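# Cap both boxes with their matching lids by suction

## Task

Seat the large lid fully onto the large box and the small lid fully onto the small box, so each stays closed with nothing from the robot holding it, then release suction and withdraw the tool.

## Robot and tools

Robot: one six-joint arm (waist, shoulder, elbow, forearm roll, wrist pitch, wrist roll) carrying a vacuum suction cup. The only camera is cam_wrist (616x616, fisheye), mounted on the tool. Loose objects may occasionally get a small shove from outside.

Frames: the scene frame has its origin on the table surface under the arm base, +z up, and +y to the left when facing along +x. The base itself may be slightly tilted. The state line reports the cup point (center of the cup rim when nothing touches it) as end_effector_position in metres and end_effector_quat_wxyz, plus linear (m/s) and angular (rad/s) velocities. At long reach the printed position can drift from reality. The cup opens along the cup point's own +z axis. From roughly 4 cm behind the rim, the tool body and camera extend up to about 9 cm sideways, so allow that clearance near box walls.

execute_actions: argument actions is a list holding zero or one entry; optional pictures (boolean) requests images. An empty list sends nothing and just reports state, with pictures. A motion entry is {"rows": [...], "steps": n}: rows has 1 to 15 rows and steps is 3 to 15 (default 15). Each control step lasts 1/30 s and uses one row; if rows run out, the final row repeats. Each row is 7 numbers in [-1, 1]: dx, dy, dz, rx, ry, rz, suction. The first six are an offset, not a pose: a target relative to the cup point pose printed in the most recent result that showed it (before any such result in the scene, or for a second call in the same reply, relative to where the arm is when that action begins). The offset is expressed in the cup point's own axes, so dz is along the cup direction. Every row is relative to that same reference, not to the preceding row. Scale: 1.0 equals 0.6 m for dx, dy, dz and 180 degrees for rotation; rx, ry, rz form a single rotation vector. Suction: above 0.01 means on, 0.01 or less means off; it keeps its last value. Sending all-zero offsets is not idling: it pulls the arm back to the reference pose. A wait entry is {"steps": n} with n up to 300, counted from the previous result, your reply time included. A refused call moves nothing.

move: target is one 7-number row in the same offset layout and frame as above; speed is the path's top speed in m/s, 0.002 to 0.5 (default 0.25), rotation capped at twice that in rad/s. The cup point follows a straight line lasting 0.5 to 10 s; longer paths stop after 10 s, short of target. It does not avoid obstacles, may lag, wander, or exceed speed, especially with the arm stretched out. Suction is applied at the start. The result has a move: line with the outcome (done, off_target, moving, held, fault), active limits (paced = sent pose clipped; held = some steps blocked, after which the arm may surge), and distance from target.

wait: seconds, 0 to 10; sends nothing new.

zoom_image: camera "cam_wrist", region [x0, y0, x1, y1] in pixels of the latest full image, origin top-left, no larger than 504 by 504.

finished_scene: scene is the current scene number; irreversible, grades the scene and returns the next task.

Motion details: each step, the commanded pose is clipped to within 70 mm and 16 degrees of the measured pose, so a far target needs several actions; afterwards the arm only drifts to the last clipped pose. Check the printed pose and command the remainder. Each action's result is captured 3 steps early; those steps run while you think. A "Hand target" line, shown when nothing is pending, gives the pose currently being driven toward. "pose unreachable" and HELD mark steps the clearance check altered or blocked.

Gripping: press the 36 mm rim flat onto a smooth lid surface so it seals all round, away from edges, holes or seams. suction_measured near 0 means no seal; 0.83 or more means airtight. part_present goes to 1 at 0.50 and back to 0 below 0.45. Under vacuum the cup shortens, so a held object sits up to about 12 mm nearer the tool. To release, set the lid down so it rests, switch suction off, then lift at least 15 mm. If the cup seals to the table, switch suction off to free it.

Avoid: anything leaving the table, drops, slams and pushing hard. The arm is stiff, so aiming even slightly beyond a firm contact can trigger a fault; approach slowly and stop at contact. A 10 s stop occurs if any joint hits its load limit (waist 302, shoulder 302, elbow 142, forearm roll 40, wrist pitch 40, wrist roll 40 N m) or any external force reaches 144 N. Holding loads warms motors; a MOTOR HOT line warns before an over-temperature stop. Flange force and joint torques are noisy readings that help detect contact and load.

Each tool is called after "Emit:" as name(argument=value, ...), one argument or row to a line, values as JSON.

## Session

Emit:
execute_actions(
  actions=[],
)

Scene clock: 0.00 s of 6200.00 s.
end_effector_position=(+0.6447, -0.0172, +0.4533) suction_measured=0.00 part_present=0 end_effector_quat_wxyz=(+0.007, +0.014, +1.000, +0.002) end_effector_velocity=(-0.001, -0.000, +0.001) end_effector_angular_velocity=(-0.001, -0.000, -0.001)
Joint positions: [-0.055  0.168  1.62   0.002  1.355 -0.052]
Joint velocities: [-0.    -0.001 -0.    -0.001  0.001  0.001]
Joint torques (N m, as the joint torque sensors report them, + toward a larger angle): no reading
Flange force (N, the push that the arm receives, along the end effector's own x y z axes): no reading
Hand target: +0.645, -0.017, +0.453; +0.007, +0.014, +1.000, +0.002

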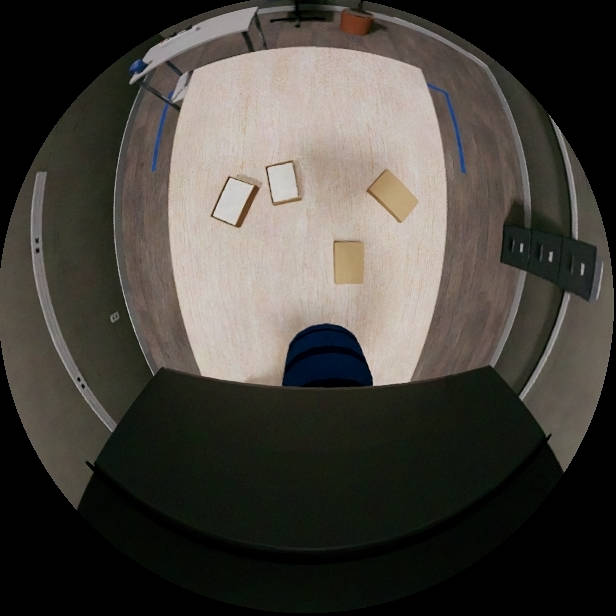

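Emit:
move(
  target=[0.033,-0.22,0.4,0,0,-0.5,0],
)

Scene clock: 3.80 s of 6200.00 s.
end_effector_position=(+0.6251, -0.1482, +0.2126) suction_measured=0.00 part_present=0 end_effector_quat_wxyz=(-0.007, +0.697, -0.717, +0.004) end_effector_velocity=(+0.000, -0.000, +0.001) end_effector_angular_velocity=(+0.000, -0.002, +0.001)
Joint positions: [-0.262  0.323  1.894  0.002  0.925 -1.83 ]
Joint velocities: [-0.001 -0.001 -0.     0.001 -0.001 -0.002]
Joint torques (N m, as the joint torque sensors report them, + toward a larger angle): [ -0.58 -63.59 -33.67   3.26   0.5    0.13]
Flange force (N, the push that the arm receives, along the end effector's own x y z axes): [-1.5 3.0 0.7]
Hand target: +0.625, -0.148, +0.213; -0.007, +0.697, -0.717, +0.004
Off the commanded pose: 0.001 m, 0 deg.
Kept back: nothing.
move: done

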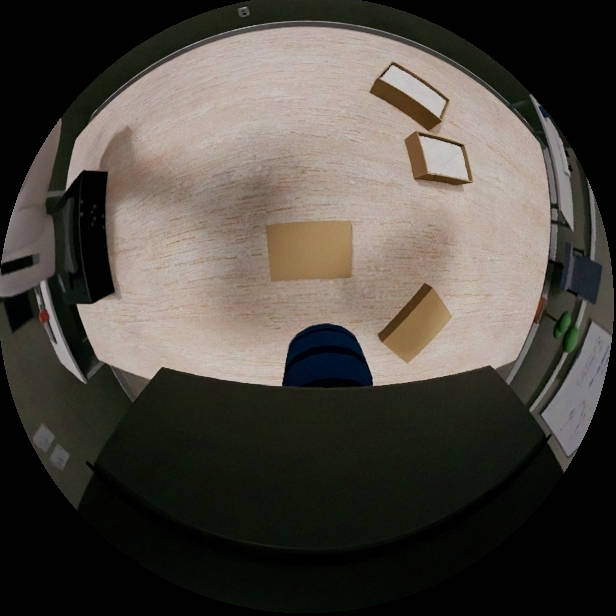

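Emit:
move(
  target=[-0.075,0.033,0.27,0,0,0,1],
)

Scene clock: 5.13 s of 6200.00 s.
end_effector_position=(+0.6088, -0.1024, +0.0505) suction_measured=0.00 part_present=0 end_effector_quat_wxyz=(-0.006, +0.697, -0.717, +0.004) end_effector_velocity=(-0.000, -0.000, -0.001) end_effector_angular_velocity=(-0.001, +0.001, +0.002)
Joint positions: [-0.199  0.494  2.034  0.002  0.615 -1.767]
Joint velocities: [ 0.     0.001  0.001 -0.002 -0.001 -0.   ]
Joint torques (N m, as the joint torque sensors report them, + toward a larger angle): [  0.39 -71.08 -24.9    2.22   0.37   0.22]
Flange force (N, the push that the arm receives, along the end effector's own x y z axes): [0.8 2.8 0.9]
Hand target: +0.609, -0.102, +0.050; -0.006, +0.697, -0.717, +0.004
Off the commanded pose: 0.000 m, 0 deg.
Kept back: nothing.
move: done

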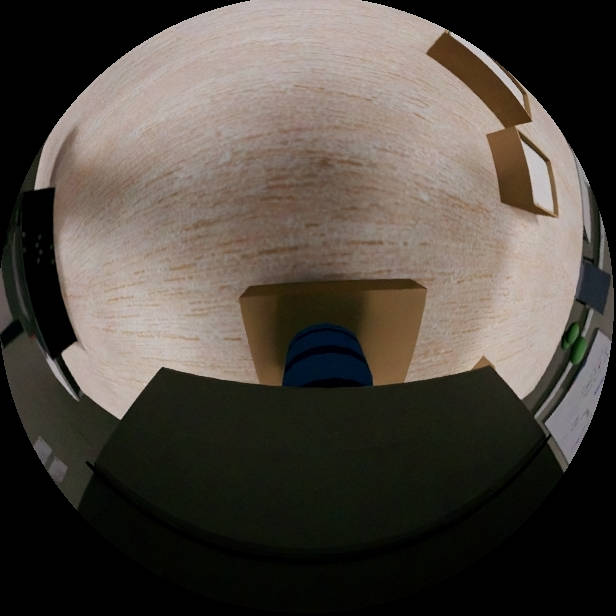

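Emit:
move(
  target=[0.006,-0.005,0.049,0,0,0,1],
  speed=0.03,
)

Emit:
move(
  target=[0,0,-0.12,0,0,0,1],
  speed=0.15,
)

Emit:
move(
  target=[-0.2,-0.37,0,0,0,0,1],
  speed=0.2,
)

Scene clock: 6.63 s of 6200.00 s.
end_effector_position=(+0.6120, -0.1060, +0.0211) suction_measured=0.90 part_present=1 end_effector_quat_wxyz=(-0.006, +0.697, -0.717, +0.004) end_effector_velocity=(+0.002, -0.001, +0.001) end_effector_angular_velocity=(-0.001, -0.002, +0.001)
Joint positions: [-0.204  0.541  2.034  0.002  0.567 -1.772]
Joint velocities: [-0.001 -0.001 -0.003 -0.001  0.001 -0.001]
Joint torques (N m, as the joint torque sensors report them, + toward a larger angle): [  0.32 -74.   -23.2    2.08   0.41   0.08]
Flange force (N, the push that the arm receives, along the end effector's own x y z axes): [0.7 2.4 1.0]
Hand target: +0.612, -0.106, +0.021; -0.006, +0.697, -0.717, +0.004
Off the commanded pose: 0.000 m, 0 deg.
Kept back: nothing.
move: done

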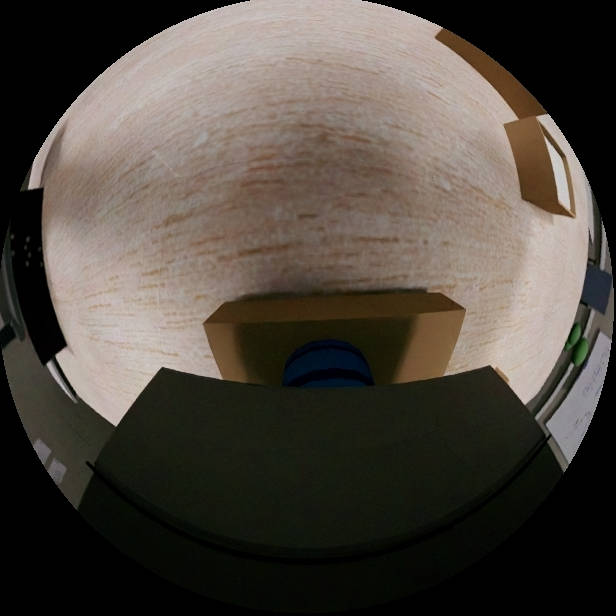

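Scene clock: 7.50 s of 6200.00 s.
end_effector_position=(+0.6110, -0.1061, +0.0930) suction_measured=0.94 part_present=1 end_effector_quat_wxyz=(-0.006, +0.697, -0.717, +0.004) end_effector_velocity=(+0.000, -0.000, +0.001) end_effector_angular_velocity=(-0.000, -0.002, +0.000)
Joint positions: [-0.204  0.437  2.012  0.002  0.693 -1.772]
Joint velocities: [-0.001 -0.002 -0.    -0.     0.    -0.001]
Joint torques (N m, as the joint torque sensors report them, + toward a larger angle): [  0.37 -68.61 -27.3    2.61   0.42   0.25]
Flange force (N, the push that the arm receives, along the end effector's own x y z axes): [1.1 2.1 1.8]
Hand target: +0.611, -0.106, +0.093; -0.006, +0.697, -0.717, +0.004
Off the commanded pose: 0.000 m, 0 deg.
Kept back: nothing.
move: done

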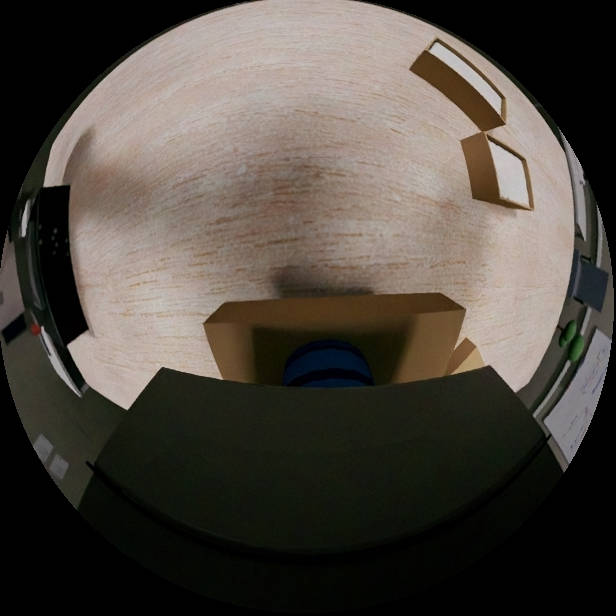

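Scene clock: 9.17 s of 6200.00 s.
end_effector_position=(+0.8358, +0.0082, +0.0966) suction_measured=0.94 part_present=1 end_effector_quat_wxyz=(-0.006, +0.697, -0.717, +0.004) end_effector_velocity=(-0.000, -0.001, -0.000) end_effector_angular_velocity=(-0.001, +0.003, +0.001)
Joint positions: [-0.008  0.693  1.544  0.002  0.905 -1.576]
Joint velocities: [-0.001  0.001 -0.001 -0.001  0.002 -0.002]
Joint torques (N m, as the joint torque sensors report them, + toward a larger angle): [ -0.2  -97.13 -33.21   3.04   0.45   0.32]
Flange force (N, the push that the arm receives, along the end effector's own x y z axes): [1.0 1.7 2.7]
Hand target: +0.836, +0.008, +0.097; -0.006, +0.697, -0.717, +0.004
Off the commanded pose: 0.001 m, 0 deg.
Kept back: nothing.
move: done

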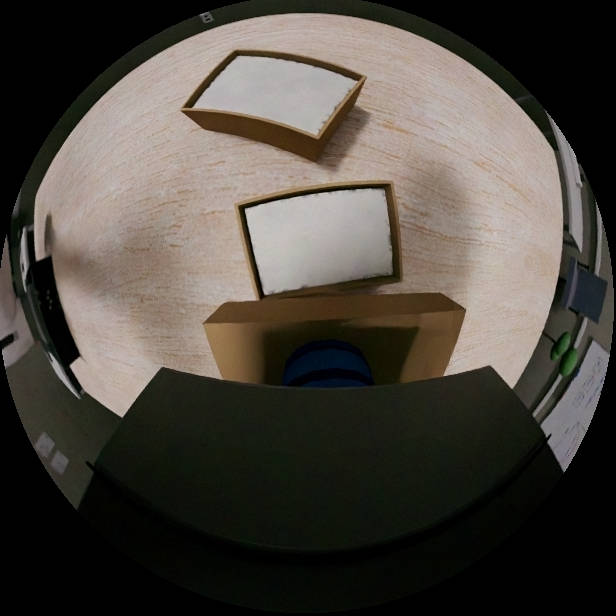

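Emit:
move(
  target=[-0.083,0.012,0.025,0,0,-0.033,1],
  speed=0.1,
)

Scene clock: 10.23 s of 6200.00 s.
end_effector_position=(+0.8301, +0.0582, +0.0816) suction_measured=0.94 part_present=1 end_effector_quat_wxyz=(-0.006, +0.733, -0.680, +0.004) end_effector_velocity=(+0.000, +0.000, -0.000) end_effector_angular_velocity=(-0.001, -0.000, +0.001)
Joint positions: [ 0.052  0.703  1.559  0.002  0.88  -1.62 ]
Joint velocities: [ 0.001  0.    -0.    -0.001 -0.     0.   ]
Joint torques (N m, as the joint torque sensors report them, + toward a larger angle): [  0.7  -98.03 -32.44   3.     0.41   0.2 ]
Flange force (N, the push that the arm receives, along the end effector's own x y z axes): [1.5 0.6 2.7]
Hand target: +0.830, +0.058, +0.082; -0.006, +0.733, -0.680, +0.004
Off the commanded pose: 0.000 m, 0 deg.
Kept back: nothing.
move: done

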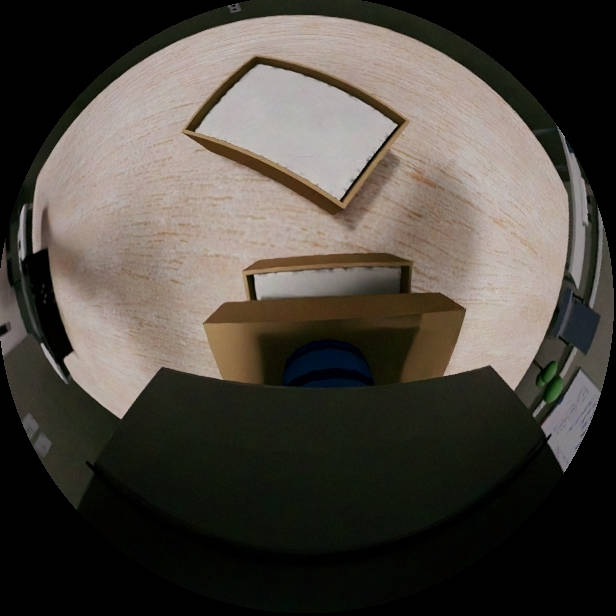

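Emit:
move(
  target=[-0.026,0.008,0.032,0,0,0,1],
  speed=0.05,
)

Scene clock: 11.27 s of 6200.00 s.
end_effector_position=(+0.8244, +0.0734, +0.0624) suction_measured=0.94 part_present=1 end_effector_quat_wxyz=(-0.006, +0.733, -0.680, +0.004) end_effector_velocity=(-0.000, -0.001, -0.000) end_effector_angular_velocity=(+0.000, +0.001, -0.002)
Joint positions: [ 0.071  0.717  1.576  0.002  0.848 -1.601]
Joint velocities: [-0.001 -0.     0.     0.     0.001  0.001]
Joint torques (N m, as the joint torque sensors report them, + toward a larger angle): [  0.04 -97.73 -31.63   2.92   0.51   0.15]
Flange force (N, the push that the arm receives, along the end effector's own x y z axes): [1.0 1.3 2.4]
Hand target: +0.824, +0.073, +0.062; -0.006, +0.733, -0.680, +0.004
Off the commanded pose: 0.000 m, 0 deg.
Kept back: nothing.
move: done

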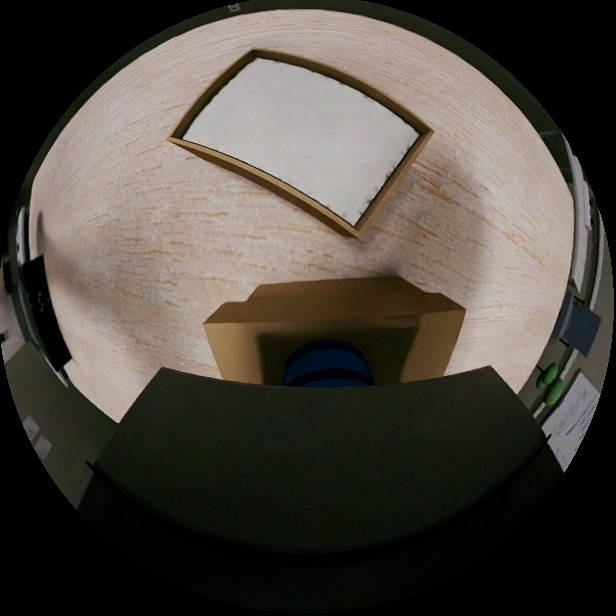

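Looks like the good configuration. Descend gently.

Emit:
move(
  target=[0,0,0.015,0,0,0,1],
  speed=0.01,
)

Scene clock: 12.63 s of 6200.00 s.
end_effector_position=(+0.8246, +0.0734, +0.0535) suction_measured=0.94 part_present=1 end_effector_quat_wxyz=(-0.006, +0.733, -0.680, +0.004) end_effector_velocity=(-0.000, +0.001, -0.001) end_effector_angular_velocity=(-0.002, +0.001, +0.002)
Joint positions: [ 0.071  0.727  1.579  0.002  0.836 -1.601]
Joint velocities: [ 0.001  0.001  0.001 -0.002 -0.001  0.001]
Joint torques (N m, as the joint torque sensors report them, + toward a larger angle): [ -1.56 -80.43 -25.2    2.58  -0.25   0.1 ]
Flange force (N, the push that the arm receives, along the end effector's own x y z axes): [-1.6 7.2 -19.4]
Hand target: +0.825, +0.073, +0.053; -0.006, +0.733, -0.680, +0.004
Off the commanded pose: 0.000 m, 0 deg.
Kept back: nothing.
move: done

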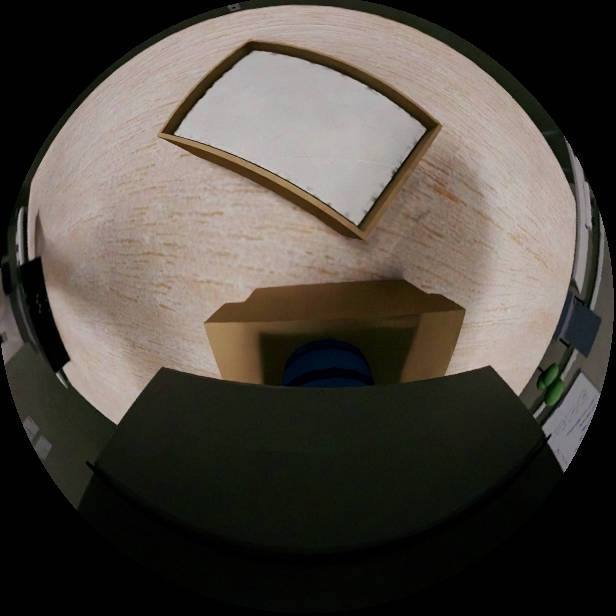

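Emit:
move(
  target=[0.005,0,-0.01,0,0,0,1],
  speed=0.02,
)

Emit:
move(
  target=[0,0,0.011,0,0,0,1],
  speed=0.01,
)

Scene clock: 13.57 s of 6200.00 s.
end_effector_position=(+0.8247, +0.0704, +0.0594) suction_measured=0.94 part_present=1 end_effector_quat_wxyz=(-0.006, +0.733, -0.680, +0.004) end_effector_velocity=(-0.000, +0.000, +0.000) end_effector_angular_velocity=(+0.001, +0.001, -0.000)
Joint positions: [ 0.067  0.72   1.577  0.002  0.844 -1.605]
Joint velocities: [ 0.    -0.    -0.     0.001  0.002 -0.   ]
Joint torques (N m, as the joint torque sensors report them, + toward a larger angle): [ -0.42 -97.67 -31.68   3.08   0.29   0.13]
Flange force (N, the push that the arm receives, along the end effector's own x y z axes): [0.1 2.1 1.3]
Hand target: +0.825, +0.070, +0.059; -0.006, +0.733, -0.680, +0.004
Off the commanded pose: 0.000 m, 0 deg.
Kept back: nothing.
move: done

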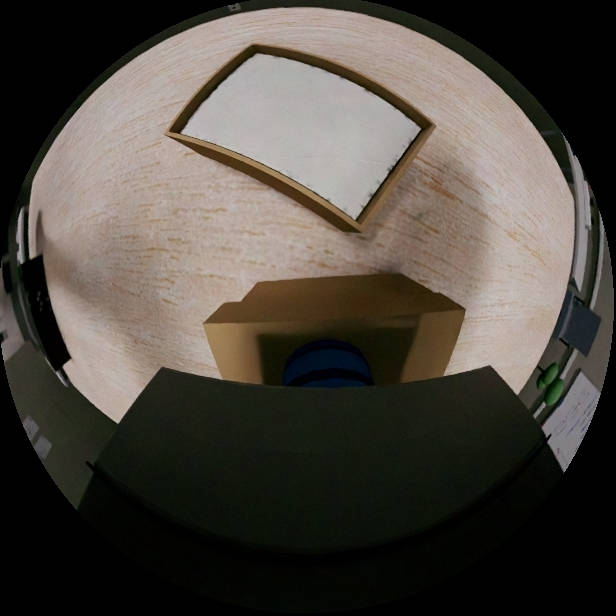

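Scene clock: 14.43 s of 6200.00 s.
end_effector_position=(+0.8248, +0.0704, +0.0529) suction_measured=0.94 part_present=1 end_effector_quat_wxyz=(-0.006, +0.733, -0.680, +0.004) end_effector_velocity=(+0.000, -0.001, +0.000) end_effector_angular_velocity=(-0.000, -0.001, -0.001)
Joint positions: [ 0.067  0.727  1.579  0.002  0.836 -1.605]
Joint velocities: [-0.001 -0.    -0.    -0.001 -0.001  0.   ]
Joint torques (N m, as the joint torque sensors report them, + toward a larger angle): [ -0.31 -95.01 -30.75   2.84   0.48   0.26]
Flange force (N, the push that the arm receives, along the end effector's own x y z axes): [0.7 4.1 -1.6]
Hand target: +0.825, +0.070, +0.053; -0.006, +0.733, -0.680, +0.004
Off the commanded pose: 0.000 m, 0 deg.
Kept back: nothing.
move: done

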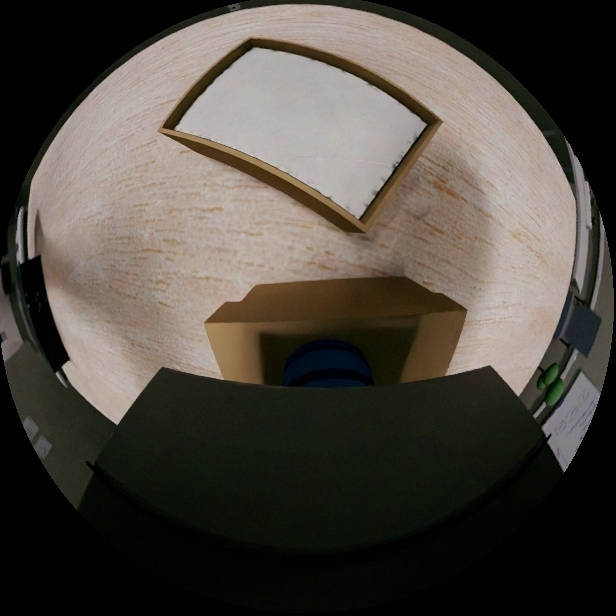

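Slight contact on the right side; shift right.

Emit:
move(
  target=[0,-0.005,-0.008,0,0,0,1],
  speed=0.02,
)

Emit:
move(
  target=[0,0,0.011,0,0,0,1],
  speed=0.01,
)

Scene clock: 15.37 s of 6200.00 s.
end_effector_position=(+0.8278, +0.0706, +0.0577) suction_measured=0.94 part_present=1 end_effector_quat_wxyz=(-0.006, +0.733, -0.680, +0.004) end_effector_velocity=(-0.000, +0.000, -0.002) end_effector_angular_velocity=(+0.001, +0.003, -0.003)
Joint positions: [ 0.067  0.726  1.571  0.002  0.845 -1.605]
Joint velocities: [ 0.     0.002 -0.001  0.001  0.002  0.003]
Joint torques (N m, as the joint torque sensors report them, + toward a larger angle): [ -0.44 -98.22 -31.72   2.99   0.45   0.19]
Flange force (N, the push that the arm receives, along the end effector's own x y z axes): [0.0 1.6 2.9]
Hand target: +0.828, +0.071, +0.058; -0.006, +0.733, -0.680, +0.004
Off the commanded pose: 0.000 m, 0 deg.
Kept back: nothing.
move: done

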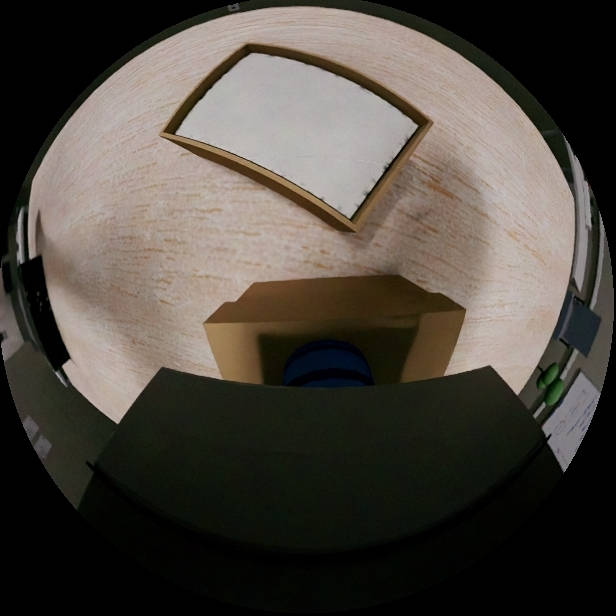

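Scene clock: 16.23 s of 6200.00 s.
end_effector_position=(+0.8279, +0.0707, +0.0511) suction_measured=0.94 part_present=1 end_effector_quat_wxyz=(-0.006, +0.733, -0.680, +0.004) end_effector_velocity=(+0.000, -0.001, -0.001) end_effector_angular_velocity=(-0.001, +0.001, +0.000)
Joint positions: [ 0.067  0.733  1.572  0.002  0.837 -1.605]
Joint velocities: [-0.001  0.001 -0.    -0.001  0.    -0.   ]
Joint torques (N m, as the joint torque sensors report them, + toward a larger angle): [  0.08 -97.44 -31.41   2.95   0.39   0.24]
Flange force (N, the push that the arm receives, along the end effector's own x y z axes): [1.3 2.8 1.1]
Hand target: +0.828, +0.071, +0.051; -0.006, +0.733, -0.680, +0.004
Off the commanded pose: 0.000 m, 0 deg.
Kept back: nothing.
move: done

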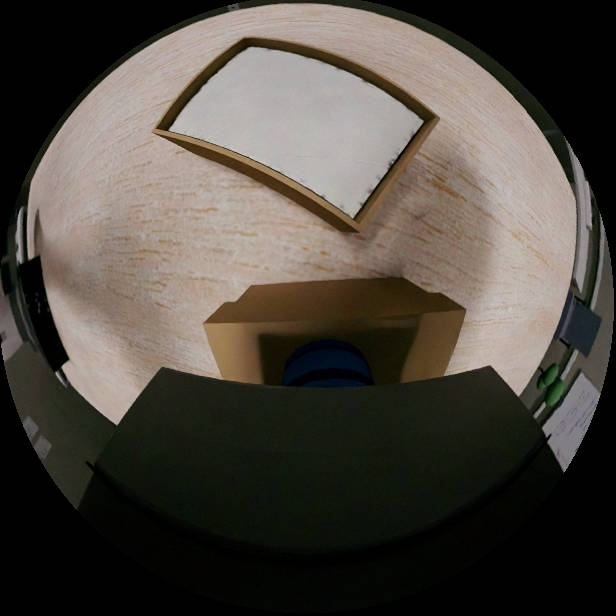

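Emit:
move(
  target=[0,0,0.017,0,0,0,1],
  speed=0.01,
)

Emit:
move(
  target=[0,0,0.003,0,0,0,0],
  speed=0.01,
)

Emit:
move(
  target=[0,0,-0.29,0,0,-0.217,0],
  speed=0.15,
)

Emit:
move(
  target=[0.456,0.388,0,0,0,0,0],
)

Scene clock: 17.70 s of 6200.00 s.
end_effector_position=(+0.8280, +0.0707, +0.0409) suction_measured=0.94 part_present=1 end_effector_quat_wxyz=(-0.006, +0.733, -0.680, +0.004) end_effector_velocity=(+0.000, -0.000, -0.002) end_effector_angular_velocity=(+0.000, +0.001, -0.001)
Joint positions: [ 0.067  0.744  1.575  0.002  0.823 -1.605]
Joint velocities: [-0.     0.003 -0.     0.    -0.001  0.001]
Joint torques (N m, as the joint torque sensors report them, + toward a larger angle): [  0.64 -98.93 -31.18   2.89   0.4    0.2 ]
Flange force (N, the push that the arm receives, along the end effector's own x y z axes): [1.5 1.9 2.5]
Hand target: +0.828, +0.071, +0.041; -0.006, +0.733, -0.680, +0.004
Off the commanded pose: 0.000 m, 0 deg.
Kept back: nothing.
move: done

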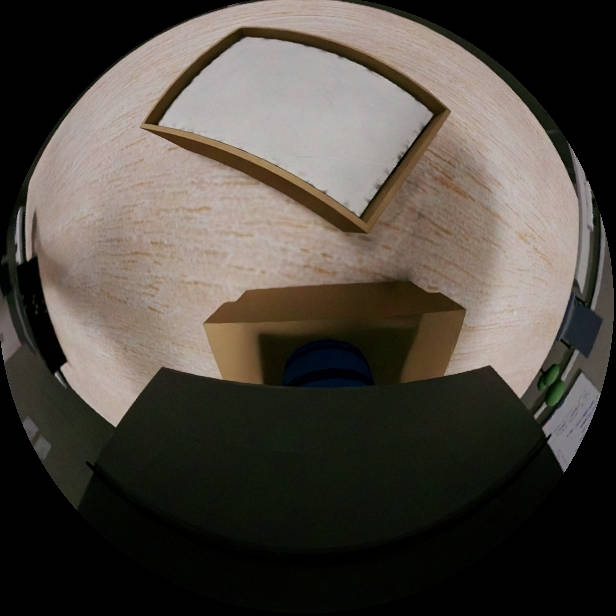

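Scene clock: 18.40 s of 6200.00 s.
end_effector_position=(+0.8280, +0.0707, +0.0391) suction_measured=0.00 part_present=0 end_effector_quat_wxyz=(-0.006, +0.733, -0.680, +0.004) end_effector_velocity=(-0.000, -0.000, +0.000) end_effector_angular_velocity=(+0.000, -0.001, -0.000)
Joint positions: [ 0.067  0.746  1.575  0.002  0.821 -1.605]
Joint velocities: [-0.    -0.001  0.    -0.    -0.     0.   ]
Joint torques (N m, as the joint torque sensors report them, + toward a larger angle): [ -0.3  -93.21 -27.98   2.86   0.53   0.16]
Flange force (N, the push that the arm receives, along the end effector's own x y z axes): [0.2 1.7 -5.1]
Hand target: +0.828, +0.071, +0.039; -0.006, +0.733, -0.680, +0.004
Off the commanded pose: 0.000 m, 0 deg.
Kept back: nothing.
move: done

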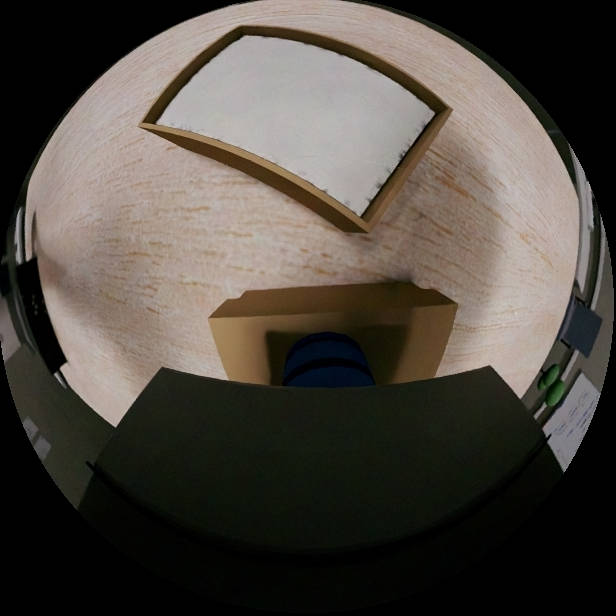

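Scene clock: 21.00 s of 6200.00 s.
end_effector_position=(+0.8255, +0.0703, +0.2131) suction_measured=0.00 part_present=0 end_effector_quat_wxyz=(-0.005, +0.918, -0.395, +0.006) end_effector_velocity=(-0.000, -0.000, +0.003) end_effector_angular_velocity=(-0.001, -0.001, +0.002)
Joint positions: [ 0.067  0.581  1.494  0.002  1.067 -2.286]
Joint velocities: [-0.    -0.003 -0.    -0.001  0.002 -0.001]
Joint torques (N m, as the joint torque sensors report them, + toward a larger angle): [ -0.02 -90.18 -36.81   3.6    0.53   0.1 ]
Flange force (N, the push that the arm receives, along the end effector's own x y z axes): [-2.8 3.5 0.6]
Hand target: +0.825, +0.070, +0.213; -0.005, +0.918, -0.395, +0.006
Off the commanded pose: 0.000 m, 0 deg.
Kept back: nothing.
move: done

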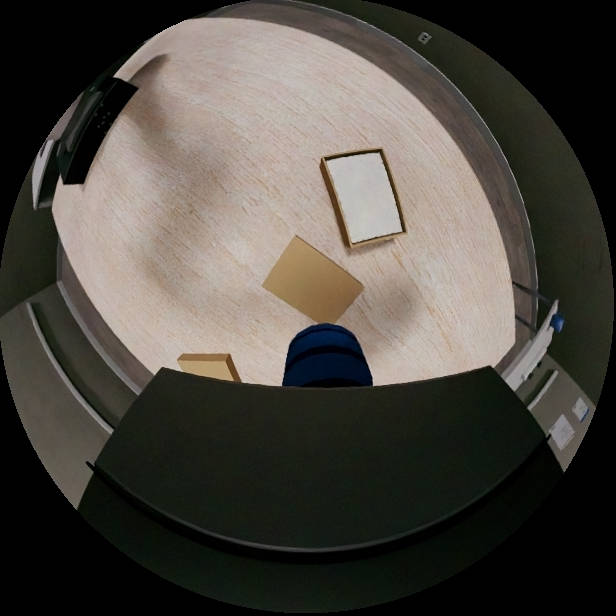

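Scene clock: 22.87 s of 6200.00 s.
end_effector_position=(+0.8452, -0.2884, +0.2126) suction_measured=0.00 part_present=0 end_effector_quat_wxyz=(-0.005, +0.919, -0.395, +0.006) end_effector_velocity=(-0.000, +0.000, -0.001) end_effector_angular_velocity=(+0.004, +0.001, -0.003)
Joint positions: [-0.343  0.675  1.332  0.002  1.135 -2.696]
Joint velocities: [-0.001  0.001 -0.     0.004  0.002  0.   ]
Joint torques (N m, as the joint torque sensors report them, + toward a larger angle): [   1.59 -102.17  -38.      3.62    0.43    0.1 ]
Flange force (N, the push that the arm receives, along the end effector's own x y z axes): [0.6 1.1 3.2]
Hand target: +0.845, -0.288, +0.213; -0.005, +0.919, -0.395, +0.006
Off the commanded pose: 0.001 m, 0 deg.
Kept back: nothing.
move: done

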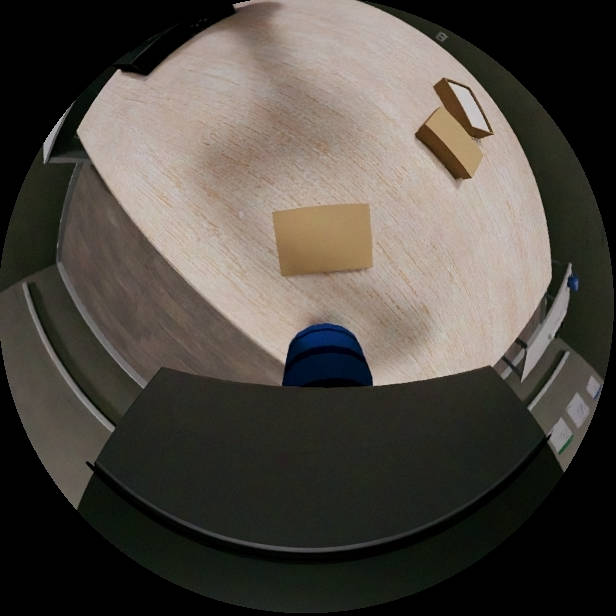

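Emit:
move(
  target=[-0.095,0,0.27,0,0,0,1],
)

Emit:
move(
  target=[0,0,0.046,0,0,0,1],
  speed=0.03,
)

Emit:
move(
  target=[0,0,-0.13,0,0,0.39,1],
  speed=0.15,
)

Scene clock: 24.20 s of 6200.00 s.
end_effector_position=(+0.8083, -0.2467, +0.0502) suction_measured=0.00 part_present=0 end_effector_quat_wxyz=(-0.005, +0.918, -0.396, +0.006) end_effector_velocity=(-0.001, +0.000, -0.002) end_effector_angular_velocity=(+0.000, +0.002, +0.001)
Joint positions: [-0.314  0.75   1.538  0.002  0.854 -2.667]
Joint velocities: [ 0.     0.002  0.001 -0.001 -0.001 -0.   ]
Joint torques (N m, as the joint torque sensors report them, + toward a larger angle): [   0.17 -100.26  -32.03    3.02    0.53    0.23]
Flange force (N, the push that the arm receives, along the end effector's own x y z axes): [-2.0 1.3 2.3]
Hand target: +0.808, -0.247, +0.050; -0.005, +0.918, -0.395, +0.006
Off the commanded pose: 0.000 m, 0 deg.
Kept back: nothing.
move: done

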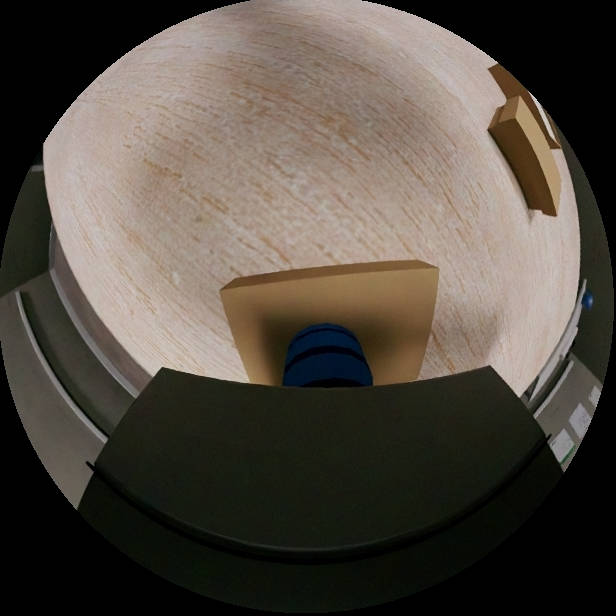

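Scene clock: 25.37 s of 6200.00 s.
end_effector_position=(+0.8088, -0.2467, +0.0226) suction_measured=0.93 part_present=1 end_effector_quat_wxyz=(-0.005, +0.918, -0.396, +0.006) end_effector_velocity=(-0.000, +0.000, -0.001) end_effector_angular_velocity=(+0.000, +0.001, -0.000)
Joint positions: [-0.314  0.78   1.543  0.002  0.818 -2.667]
Joint velocities: [ 0.     0.001  0.     0.    -0.001  0.   ]
Joint torques (N m, as the joint torque sensors report them, + toward a larger angle): [   1.05 -101.55  -31.32    2.97    0.55    0.32]
Flange force (N, the push that the arm receives, along the end effector's own x y z axes): [-2.1 3.1 1.7]
Hand target: +0.809, -0.247, +0.023; -0.005, +0.918, -0.396, +0.006
Off the commanded pose: 0.000 m, 0 deg.
Kept back: nothing.
move: done

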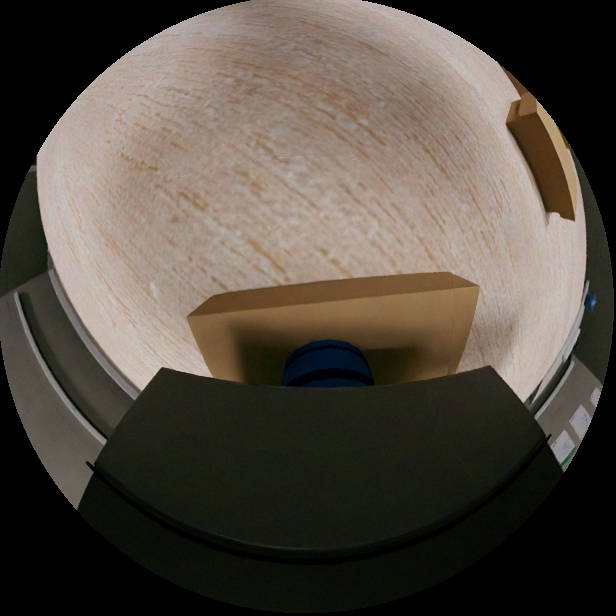

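Scene clock: 29.77 s of 6200.00 s.
end_effector_position=(+0.8076, -0.2468, +0.1006) suction_measured=0.94 part_present=1 end_effector_quat_wxyz=(+0.007, -0.524, +0.852, -0.002) end_effector_velocity=(-0.000, +0.000, -0.001) end_effector_angular_velocity=(+0.001, +0.002, -0.003)
Joint positions: [-0.314  0.699  1.521  0.002  0.922 -1.442]
Joint velocities: [ 0.     0.002 -0.    -0.     0.001  0.003]
Joint torques (N m, as the joint torque sensors report them, + toward a larger angle): [  0.83 -98.39 -33.64   3.14   0.51   0.57]
Flange force (N, the push that the arm receives, along the end effector's own x y z axes): [1.7 1.2 3.0]
Hand target: +0.808, -0.247, +0.101; +0.007, -0.524, +0.852, -0.002
Off the commanded pose: 0.000 m, 0 deg.
Kept back: nothing.
move: done

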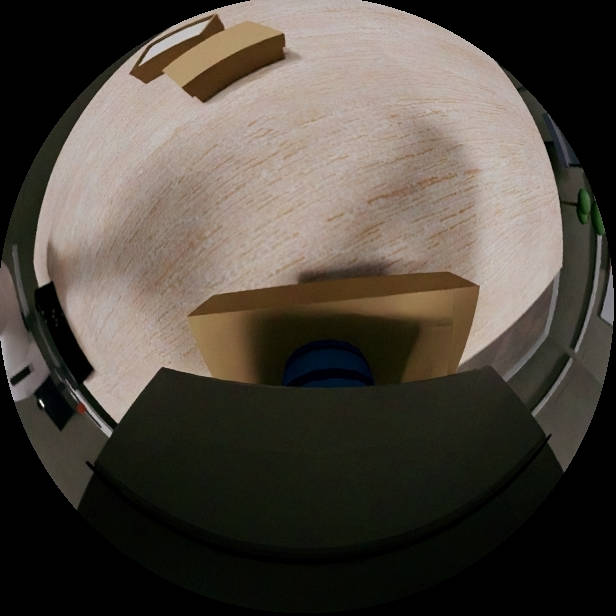

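Emit:
move(
  target=[-0.582,0.348,0,0,0,0,1],
  speed=0.2,
)

Scene clock: 32.43 s of 6200.00 s.
end_effector_position=(+0.7777, +0.1590, +0.1011) suction_measured=0.94 part_present=1 end_effector_quat_wxyz=(+0.007, -0.524, +0.852, -0.002) end_effector_velocity=(-0.000, +0.000, -0.001) end_effector_angular_velocity=(+0.000, +0.002, -0.002)
Joint positions: [ 0.182  0.635  1.641  0.002  0.865 -0.946]
Joint velocities: [0.    0.001 0.    0.001 0.    0.002]
Joint torques (N m, as the joint torque sensors report them, + toward a larger angle): [  0.94 -91.56 -31.96   2.93   0.53   0.25]
Flange force (N, the push that the arm receives, along the end effector's own x y z axes): [2.4 -0.8 2.8]
Hand target: +0.778, +0.159, +0.101; +0.007, -0.524, +0.852, -0.002
Off the commanded pose: 0.001 m, 0 deg.
Kept back: nothing.
move: done

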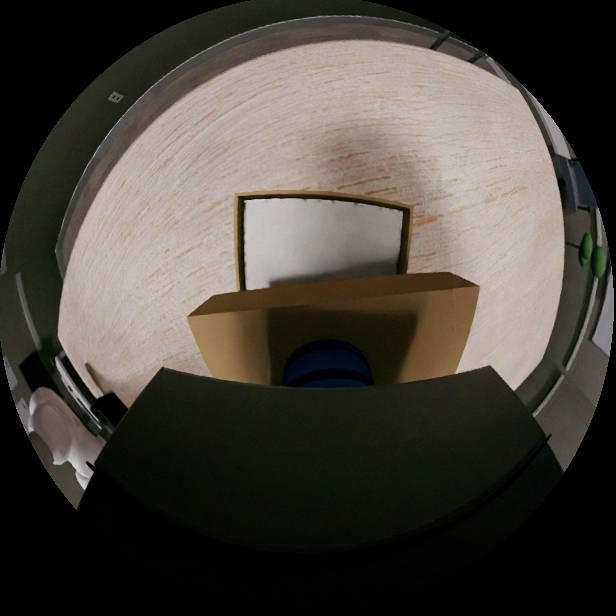

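Emit:
move(
  target=[-0.058,0.013,0.025,0,0,0.055,1],
  speed=0.1,
)

Scene clock: 33.83 s of 6200.00 s.
end_effector_position=(+0.7865, +0.1936, +0.0863) suction_measured=0.94 part_present=1 end_effector_quat_wxyz=(+0.007, -0.449, +0.894, -0.002) end_effector_velocity=(+0.000, -0.000, +0.000) end_effector_angular_velocity=(-0.001, -0.001, -0.002)
Joint positions: [ 0.223  0.67   1.61   0.002  0.862 -0.733]
Joint velocities: [-0.     0.    -0.    -0.001 -0.     0.002]
Joint torques (N m, as the joint torque sensors report them, + toward a larger angle): [ -0.44 -93.74 -32.01   3.2    0.47   0.06]
Flange force (N, the push that the arm receives, along the end effector's own x y z axes): [2.0 1.1 1.3]
Hand target: +0.787, +0.194, +0.086; +0.007, -0.449, +0.894, -0.002
Off the commanded pose: 0.000 m, 0 deg.
Kept back: nothing.
move: done

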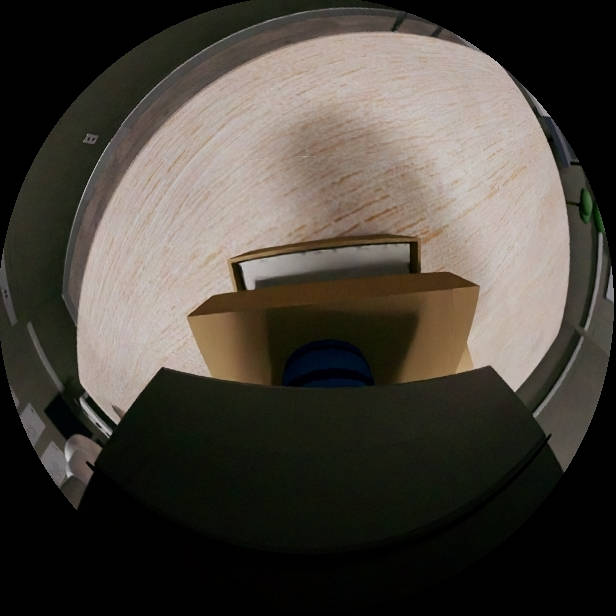

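Emit:
move(
  target=[-0.026,0.004,0.033,0,0,-0.006,1],
  speed=0.05,
)

Emit:
move(
  target=[0,0,0.016,0,0,0,1],
  speed=0.01,
)

Scene clock: 34.87 s of 6200.00 s.
end_effector_position=(+0.7942, +0.2076, +0.0667) suction_measured=0.94 part_present=1 end_effector_quat_wxyz=(+0.007, -0.457, +0.889, -0.002) end_effector_velocity=(+0.000, +0.000, -0.001) end_effector_angular_velocity=(-0.000, -0.001, +0.001)
Joint positions: [ 0.237  0.704  1.591  0.002  0.846 -0.737]
Joint velocities: [ 0.     0.001 -0.    -0.001 -0.001  0.   ]
Joint torques (N m, as the joint torque sensors report them, + toward a larger angle): [  0.92 -96.04 -32.05   3.04   0.49   0.25]
Flange force (N, the push that the arm receives, along the end effector's own x y z axes): [4.3 0.3 1.5]
Hand target: +0.794, +0.208, +0.067; +0.007, -0.457, +0.889, -0.002
Off the commanded pose: 0.000 m, 0 deg.
Kept back: nothing.
move: done

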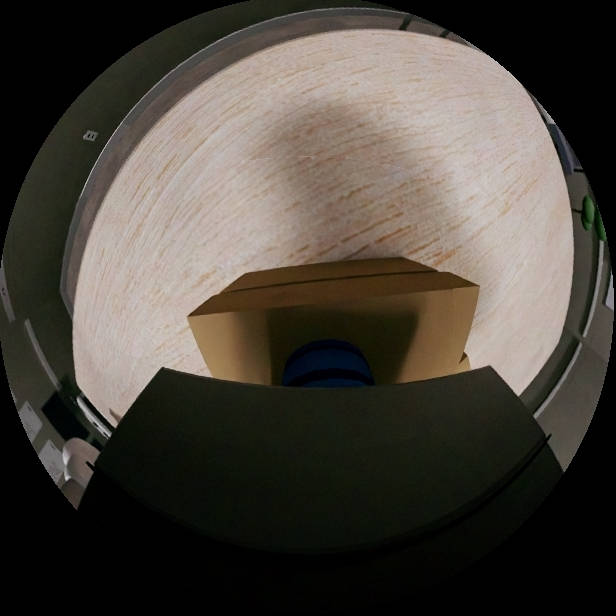

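Scene clock: 36.03 s of 6200.00 s.
end_effector_position=(+0.7944, +0.2076, +0.0572) suction_measured=0.94 part_present=1 end_effector_quat_wxyz=(+0.007, -0.457, +0.889, -0.002) end_effector_velocity=(-0.001, +0.001, +0.000) end_effector_angular_velocity=(+0.000, +0.000, +0.001)
Joint positions: [ 0.237  0.714  1.594  0.002  0.833 -0.737]
Joint velocities: [ 0.001 -0.     0.     0.     0.    -0.   ]
Joint torques (N m, as the joint torque sensors report them, + toward a larger angle): [  0.77 -74.03 -22.43   2.73   0.03   0.3 ]
Flange force (N, the push that the arm receives, along the end effector's own x y z axes): [7.3 3.5 -26.0]
Hand target: +0.794, +0.208, +0.057; +0.007, -0.457, +0.889, -0.002
Off the commanded pose: 0.000 m, 0 deg.
Kept back: nothing.
move: done

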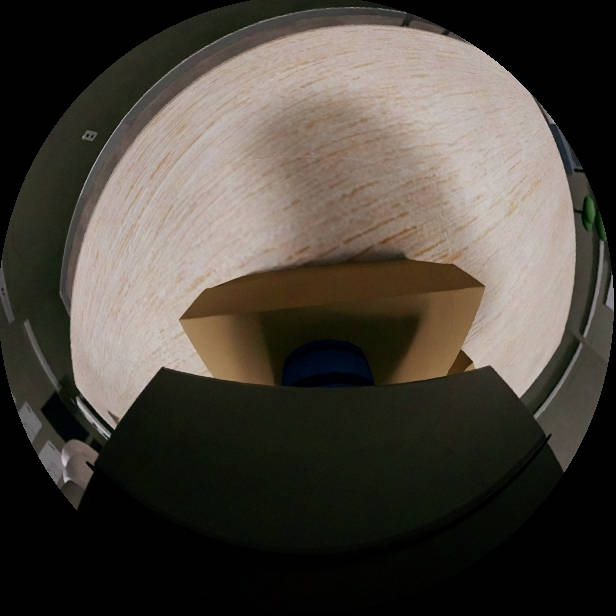

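Front contact; move forward 4 mm, slightly left.

Emit:
move(
  target=[-0.007,0.003,-0.014,0,0,0,1],
  speed=0.02,
)

Emit:
move(
  target=[0,0,0.014,0,0,0,1],
  speed=0.01,
)

Scene clock: 36.97 s of 6200.00 s.
end_effector_position=(+0.7952, +0.2120, +0.0656) suction_measured=0.94 part_present=1 end_effector_quat_wxyz=(+0.007, -0.457, +0.889, -0.002) end_effector_velocity=(-0.000, +0.001, +0.000) end_effector_angular_velocity=(-0.000, -0.000, +0.003)
Joint positions: [ 0.243  0.708  1.587  0.002  0.847 -0.732]
Joint velocities: [ 0.002 -0.    -0.    -0.     0.001 -0.001]
Joint torques (N m, as the joint torque sensors report them, + toward a larger angle): [ -0.01 -97.57 -31.96   2.89   0.4    0.13]
Flange force (N, the push that the arm receives, along the end effector's own x y z axes): [1.5 0.5 3.1]
Hand target: +0.795, +0.212, +0.066; +0.007, -0.457, +0.889, -0.002
Off the commanded pose: 0.000 m, 0 deg.
Kept back: nothing.
move: done

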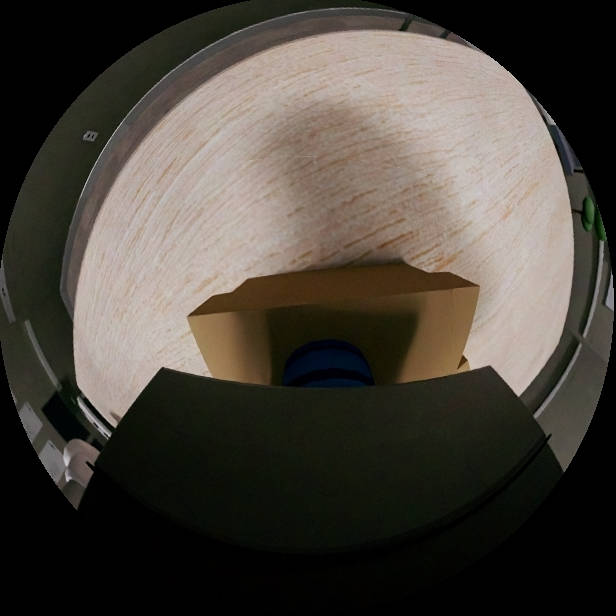

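Scene clock: 38.03 s of 6200.00 s.
end_effector_position=(+0.7953, +0.2121, +0.0572) suction_measured=0.94 part_present=1 end_effector_quat_wxyz=(+0.007, -0.457, +0.889, -0.002) end_effector_velocity=(+0.001, +0.001, +0.001) end_effector_angular_velocity=(+0.000, -0.004, +0.000)
Joint positions: [ 0.243  0.717  1.589  0.002  0.836 -0.732]
Joint velocities: [ 0.001 -0.001 -0.001 -0.001 -0.002  0.001]
Joint torques (N m, as the joint torque sensors report them, + toward a larger angle): [ -0.22 -97.55 -31.51   2.99   0.47   0.09]
Flange force (N, the push that the arm receives, along the end effector's own x y z axes): [1.4 1.2 2.1]
Hand target: +0.795, +0.212, +0.057; +0.007, -0.457, +0.889, -0.002
Off the commanded pose: 0.000 m, 0 deg.
Kept back: nothing.
move: done

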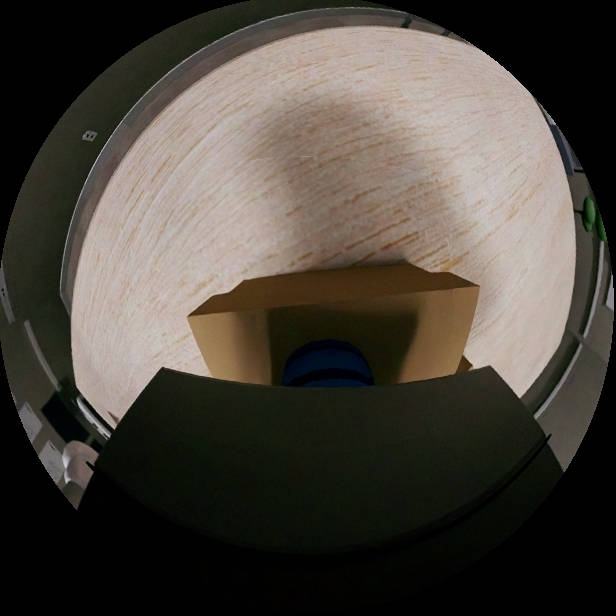

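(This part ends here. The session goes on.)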